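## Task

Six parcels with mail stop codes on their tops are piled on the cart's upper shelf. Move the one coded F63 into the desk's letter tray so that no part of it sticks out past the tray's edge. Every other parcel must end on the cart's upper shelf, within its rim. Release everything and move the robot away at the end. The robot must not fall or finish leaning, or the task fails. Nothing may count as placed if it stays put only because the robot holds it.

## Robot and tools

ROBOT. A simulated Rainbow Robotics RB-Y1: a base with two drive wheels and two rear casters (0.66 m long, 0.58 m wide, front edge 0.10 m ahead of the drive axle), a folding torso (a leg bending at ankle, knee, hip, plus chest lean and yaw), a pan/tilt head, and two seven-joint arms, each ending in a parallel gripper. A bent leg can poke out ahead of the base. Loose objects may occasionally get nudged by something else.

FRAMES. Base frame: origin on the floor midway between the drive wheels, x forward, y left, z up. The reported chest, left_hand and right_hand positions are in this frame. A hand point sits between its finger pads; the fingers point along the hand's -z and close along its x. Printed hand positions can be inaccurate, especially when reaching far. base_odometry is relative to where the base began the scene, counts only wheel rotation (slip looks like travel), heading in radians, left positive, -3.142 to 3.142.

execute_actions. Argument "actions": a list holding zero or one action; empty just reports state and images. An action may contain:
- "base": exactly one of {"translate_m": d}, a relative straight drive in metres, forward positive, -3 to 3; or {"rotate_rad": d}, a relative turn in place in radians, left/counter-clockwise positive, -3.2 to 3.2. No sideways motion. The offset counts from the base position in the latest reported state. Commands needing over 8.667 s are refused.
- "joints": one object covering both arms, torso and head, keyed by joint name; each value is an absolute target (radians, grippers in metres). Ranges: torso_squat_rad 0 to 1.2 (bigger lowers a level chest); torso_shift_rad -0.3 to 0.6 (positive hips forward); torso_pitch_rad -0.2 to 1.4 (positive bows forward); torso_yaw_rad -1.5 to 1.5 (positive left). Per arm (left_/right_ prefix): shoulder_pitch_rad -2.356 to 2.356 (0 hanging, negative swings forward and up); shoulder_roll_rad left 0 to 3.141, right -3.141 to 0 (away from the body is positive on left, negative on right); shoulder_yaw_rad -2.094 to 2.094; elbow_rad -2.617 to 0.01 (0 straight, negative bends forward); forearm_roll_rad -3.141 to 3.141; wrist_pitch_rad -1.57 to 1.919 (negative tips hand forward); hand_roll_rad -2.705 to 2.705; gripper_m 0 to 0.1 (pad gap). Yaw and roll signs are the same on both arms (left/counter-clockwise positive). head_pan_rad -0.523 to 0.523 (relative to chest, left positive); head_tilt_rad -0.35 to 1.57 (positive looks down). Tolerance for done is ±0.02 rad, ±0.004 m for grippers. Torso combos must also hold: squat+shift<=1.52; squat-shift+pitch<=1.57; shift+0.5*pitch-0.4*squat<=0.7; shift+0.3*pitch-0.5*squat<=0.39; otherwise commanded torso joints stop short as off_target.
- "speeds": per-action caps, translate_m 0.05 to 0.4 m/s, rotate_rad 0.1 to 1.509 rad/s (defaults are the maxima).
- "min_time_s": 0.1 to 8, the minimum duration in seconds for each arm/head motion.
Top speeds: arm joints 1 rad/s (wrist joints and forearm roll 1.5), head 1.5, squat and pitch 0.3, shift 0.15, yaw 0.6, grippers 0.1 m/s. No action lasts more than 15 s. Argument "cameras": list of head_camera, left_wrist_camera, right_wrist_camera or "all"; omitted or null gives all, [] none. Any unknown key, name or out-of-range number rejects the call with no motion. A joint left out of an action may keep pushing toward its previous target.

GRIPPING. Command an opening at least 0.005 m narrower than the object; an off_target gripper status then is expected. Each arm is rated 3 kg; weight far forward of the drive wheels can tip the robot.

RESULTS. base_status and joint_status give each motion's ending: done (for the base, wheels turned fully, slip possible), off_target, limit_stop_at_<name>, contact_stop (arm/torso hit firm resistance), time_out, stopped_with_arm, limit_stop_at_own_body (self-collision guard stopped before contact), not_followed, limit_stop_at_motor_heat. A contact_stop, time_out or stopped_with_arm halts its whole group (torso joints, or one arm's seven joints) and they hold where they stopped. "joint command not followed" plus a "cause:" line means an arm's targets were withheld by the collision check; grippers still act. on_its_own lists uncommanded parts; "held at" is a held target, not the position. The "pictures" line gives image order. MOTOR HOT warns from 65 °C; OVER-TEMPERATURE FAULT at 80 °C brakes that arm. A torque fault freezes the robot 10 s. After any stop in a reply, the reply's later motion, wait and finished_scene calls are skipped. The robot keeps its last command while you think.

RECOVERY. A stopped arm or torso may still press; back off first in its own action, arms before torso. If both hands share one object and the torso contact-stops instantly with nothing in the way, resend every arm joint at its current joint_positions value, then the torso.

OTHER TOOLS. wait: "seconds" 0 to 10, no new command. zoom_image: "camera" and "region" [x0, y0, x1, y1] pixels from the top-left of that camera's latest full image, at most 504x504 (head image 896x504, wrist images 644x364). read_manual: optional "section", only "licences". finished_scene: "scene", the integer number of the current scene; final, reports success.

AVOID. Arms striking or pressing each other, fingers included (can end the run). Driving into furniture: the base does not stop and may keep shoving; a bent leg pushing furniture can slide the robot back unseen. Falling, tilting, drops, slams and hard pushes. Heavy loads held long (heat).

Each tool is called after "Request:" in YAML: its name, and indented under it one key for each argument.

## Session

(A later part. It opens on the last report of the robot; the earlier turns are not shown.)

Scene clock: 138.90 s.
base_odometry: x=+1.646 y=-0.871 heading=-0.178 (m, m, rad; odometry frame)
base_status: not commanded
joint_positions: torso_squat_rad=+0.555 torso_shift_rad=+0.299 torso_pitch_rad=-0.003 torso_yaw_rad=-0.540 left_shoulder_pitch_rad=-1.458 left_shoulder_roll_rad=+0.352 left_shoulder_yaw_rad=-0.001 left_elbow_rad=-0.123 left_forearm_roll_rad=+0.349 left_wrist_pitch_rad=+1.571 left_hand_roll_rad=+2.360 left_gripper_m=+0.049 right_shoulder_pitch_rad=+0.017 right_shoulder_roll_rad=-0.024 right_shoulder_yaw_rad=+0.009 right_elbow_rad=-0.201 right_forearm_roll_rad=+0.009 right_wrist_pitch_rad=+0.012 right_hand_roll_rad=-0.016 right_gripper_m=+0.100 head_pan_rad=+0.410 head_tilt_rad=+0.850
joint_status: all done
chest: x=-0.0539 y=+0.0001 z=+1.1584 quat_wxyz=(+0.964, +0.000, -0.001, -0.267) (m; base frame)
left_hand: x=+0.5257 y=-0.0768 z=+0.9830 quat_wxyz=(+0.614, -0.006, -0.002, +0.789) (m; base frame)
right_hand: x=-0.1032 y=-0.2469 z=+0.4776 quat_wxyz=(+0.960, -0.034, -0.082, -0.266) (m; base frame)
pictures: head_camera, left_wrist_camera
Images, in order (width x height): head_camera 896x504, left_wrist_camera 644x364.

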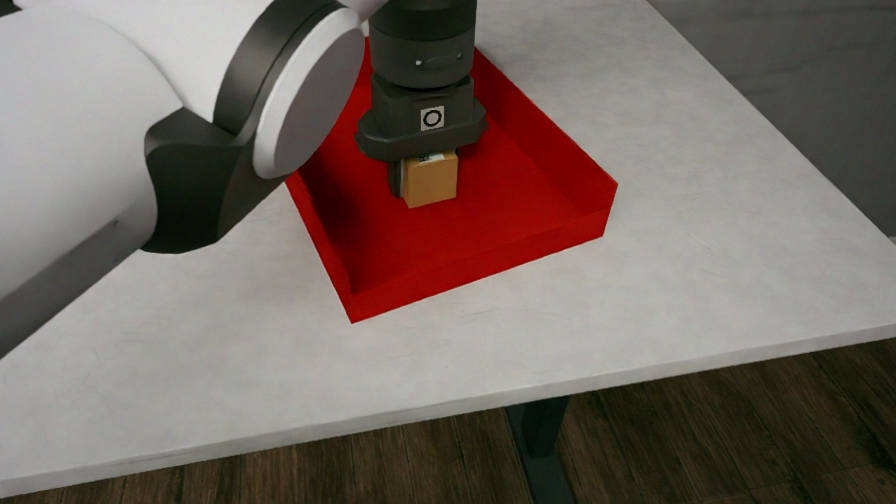

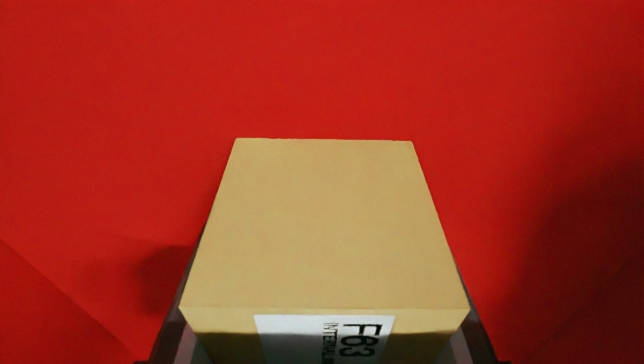

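Request:
execute_actions:
  actions:
    - {"joints":{"left_gripper_m":0.1,"torso_squat_rad":0.53}}
  cameras: []

Request:
execute_actions:
  actions:
    - {"joints":{"torso_squat_rad":0.1,"torso_shift_rad":0.15}}
  cameras: []

Request:
execute_actions:
  actions:
    - {"base":{"translate_m":-0.4},"joints":{"torso_yaw_rad":0,"head_pan_rad":0,"head_tilt_rad":0.6}}
  cameras: ["head_camera"]

Request:
finished_scene:
  scene: 1

Scene clock: 147.97 s.
base_odometry: x=+1.646 y=-0.871 heading=-0.178 (m, m, rad; odometry frame)
base_status: not commanded
joint_positions: torso_squat_rad=+0.530 torso_shift_rad=+0.300 torso_pitch_rad=+0.000 torso_yaw_rad=-0.540 left_shoulder_pitch_rad=-1.451 left_shoulder_roll_rad=+0.350 left_shoulder_yaw_rad=-0.001 left_elbow_rad=-0.121 left_forearm_roll_rad=+0.349 left_wrist_pitch_rad=+1.570 left_hand_roll_rad=+2.360 left_gripper_m=+0.099 right_shoulder_pitch_rad=+0.017 right_shoulder_roll_rad=-0.024 right_shoulder_yaw_rad=+0.009 right_elbow_rad=-0.201 right_forearm_roll_rad=+0.009 right_wrist_pitch_rad=+0.012 right_hand_roll_rad=-0.016 right_gripper_m=+0.100 head_pan_rad=+0.410 head_tilt_rad=+0.850
joint_status: all done
chest: x=-0.0495 y=+0.0000 z=+1.1669 quat_wxyz=(+0.964, +0.000, +0.000, -0.267) (m; base frame)
left_hand: x=+0.5277 y=-0.0758 z=+0.9854 quat_wxyz=(+0.614, -0.001, -0.001, +0.790) (m; base frame)
right_hand: x=-0.1009 y=-0.2469 z=+0.4863 quat_wxyz=(+0.960, -0.034, -0.080, -0.266) (m; base frame)
pictures: none
No camera images: the call's "cameras" was empty. Leave "cameras" out to get every camera's image.

Scene clock: 150.20 s.
base_odometry: x=+1.646 y=-0.871 heading=-0.178 (m, m, rad; odometry frame)
base_status: not commanded
joint_positions: torso_squat_rad=+0.100 torso_shift_rad=+0.150 torso_pitch_rad=+0.000 torso_yaw_rad=-0.540 left_shoulder_pitch_rad=-1.450 left_shoulder_roll_rad=+0.349 left_shoulder_yaw_rad=-0.001 left_elbow_rad=-0.120 left_forearm_roll_rad=+0.349 left_wrist_pitch_rad=+1.570 left_hand_roll_rad=+2.360 left_gripper_m=+0.099 right_shoulder_pitch_rad=+0.017 right_shoulder_roll_rad=-0.024 right_shoulder_yaw_rad=+0.009 right_elbow_rad=-0.201 right_forearm_roll_rad=+0.009 right_wrist_pitch_rad=+0.012 right_hand_roll_rad=-0.016 right_gripper_m=+0.100 head_pan_rad=+0.410 head_tilt_rad=+0.850
joint_status: all done
chest: x=-0.1239 y=+0.0000 z=+1.2786 quat_wxyz=(+0.964, +0.000, +0.000, -0.267) (m; base frame)
left_hand: x=+0.4531 y=-0.0756 z=+1.0965 quat_wxyz=(+0.614, +0.000, +0.000, +0.790) (m; base frame)
right_hand: x=-0.1753 y=-0.2469 z=+0.5980 quat_wxyz=(+0.960, -0.034, -0.080, -0.266) (m; base frame)
pictures: none
No camera images: the call's "cameras" was empty. Leave "cameras" out to get every camera's image.

Scene clock: 152.80 s.
base_odometry: x=+1.253 y=-0.801 heading=-0.179 (m, m, rad; odometry frame)
base_status: done
joint_positions: torso_squat_rad=+0.100 torso_shift_rad=+0.150 torso_pitch_rad=+0.000 torso_yaw_rad=+0.000 left_shoulder_pitch_rad=-1.450 left_shoulder_roll_rad=+0.349 left_shoulder_yaw_rad=-0.001 left_elbow_rad=-0.120 left_forearm_roll_rad=+0.349 left_wrist_pitch_rad=+1.570 left_hand_roll_rad=+2.360 left_gripper_m=+0.099 right_shoulder_pitch_rad=+0.017 right_shoulder_roll_rad=-0.024 right_shoulder_yaw_rad=+0.009 right_elbow_rad=-0.201 right_forearm_roll_rad=+0.009 right_wrist_pitch_rad=+0.012 right_hand_roll_rad=-0.016 right_gripper_m=+0.100 head_pan_rad=+0.000 head_tilt_rad=+0.600
joint_status: all done
chest: x=-0.1239 y=+0.0000 z=+1.2786 quat_wxyz=(+1.000, +0.000, +0.000, +0.000) (m; base frame)
left_hand: x=+0.4098 y=+0.2317 z=+1.0964 quat_wxyz=(+0.381, +0.000, +0.000, +0.925) (m; base frame)
right_hand: x=-0.0412 y=-0.2381 z=+0.5979 quat_wxyz=(+0.996, -0.012, -0.086, -0.001) (m; base frame)
pictures: head_camera
Images, in order (width x height): head_camera 896x504.

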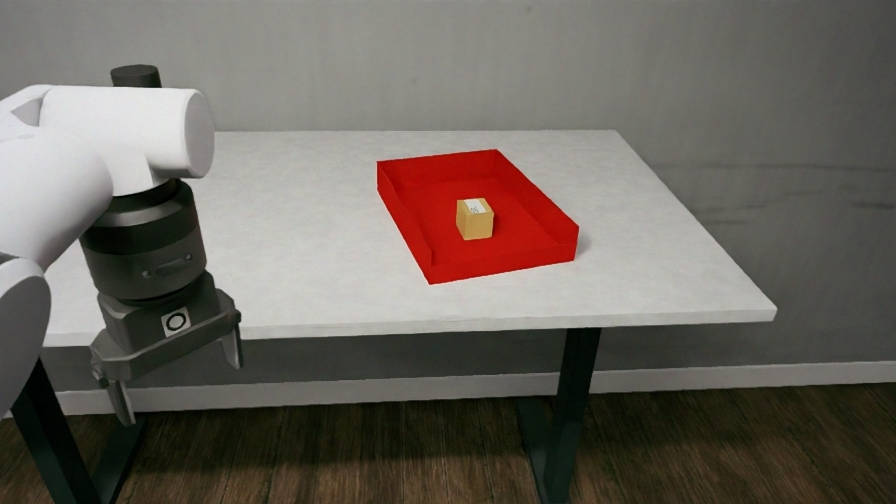

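The scene is finished: the task was done.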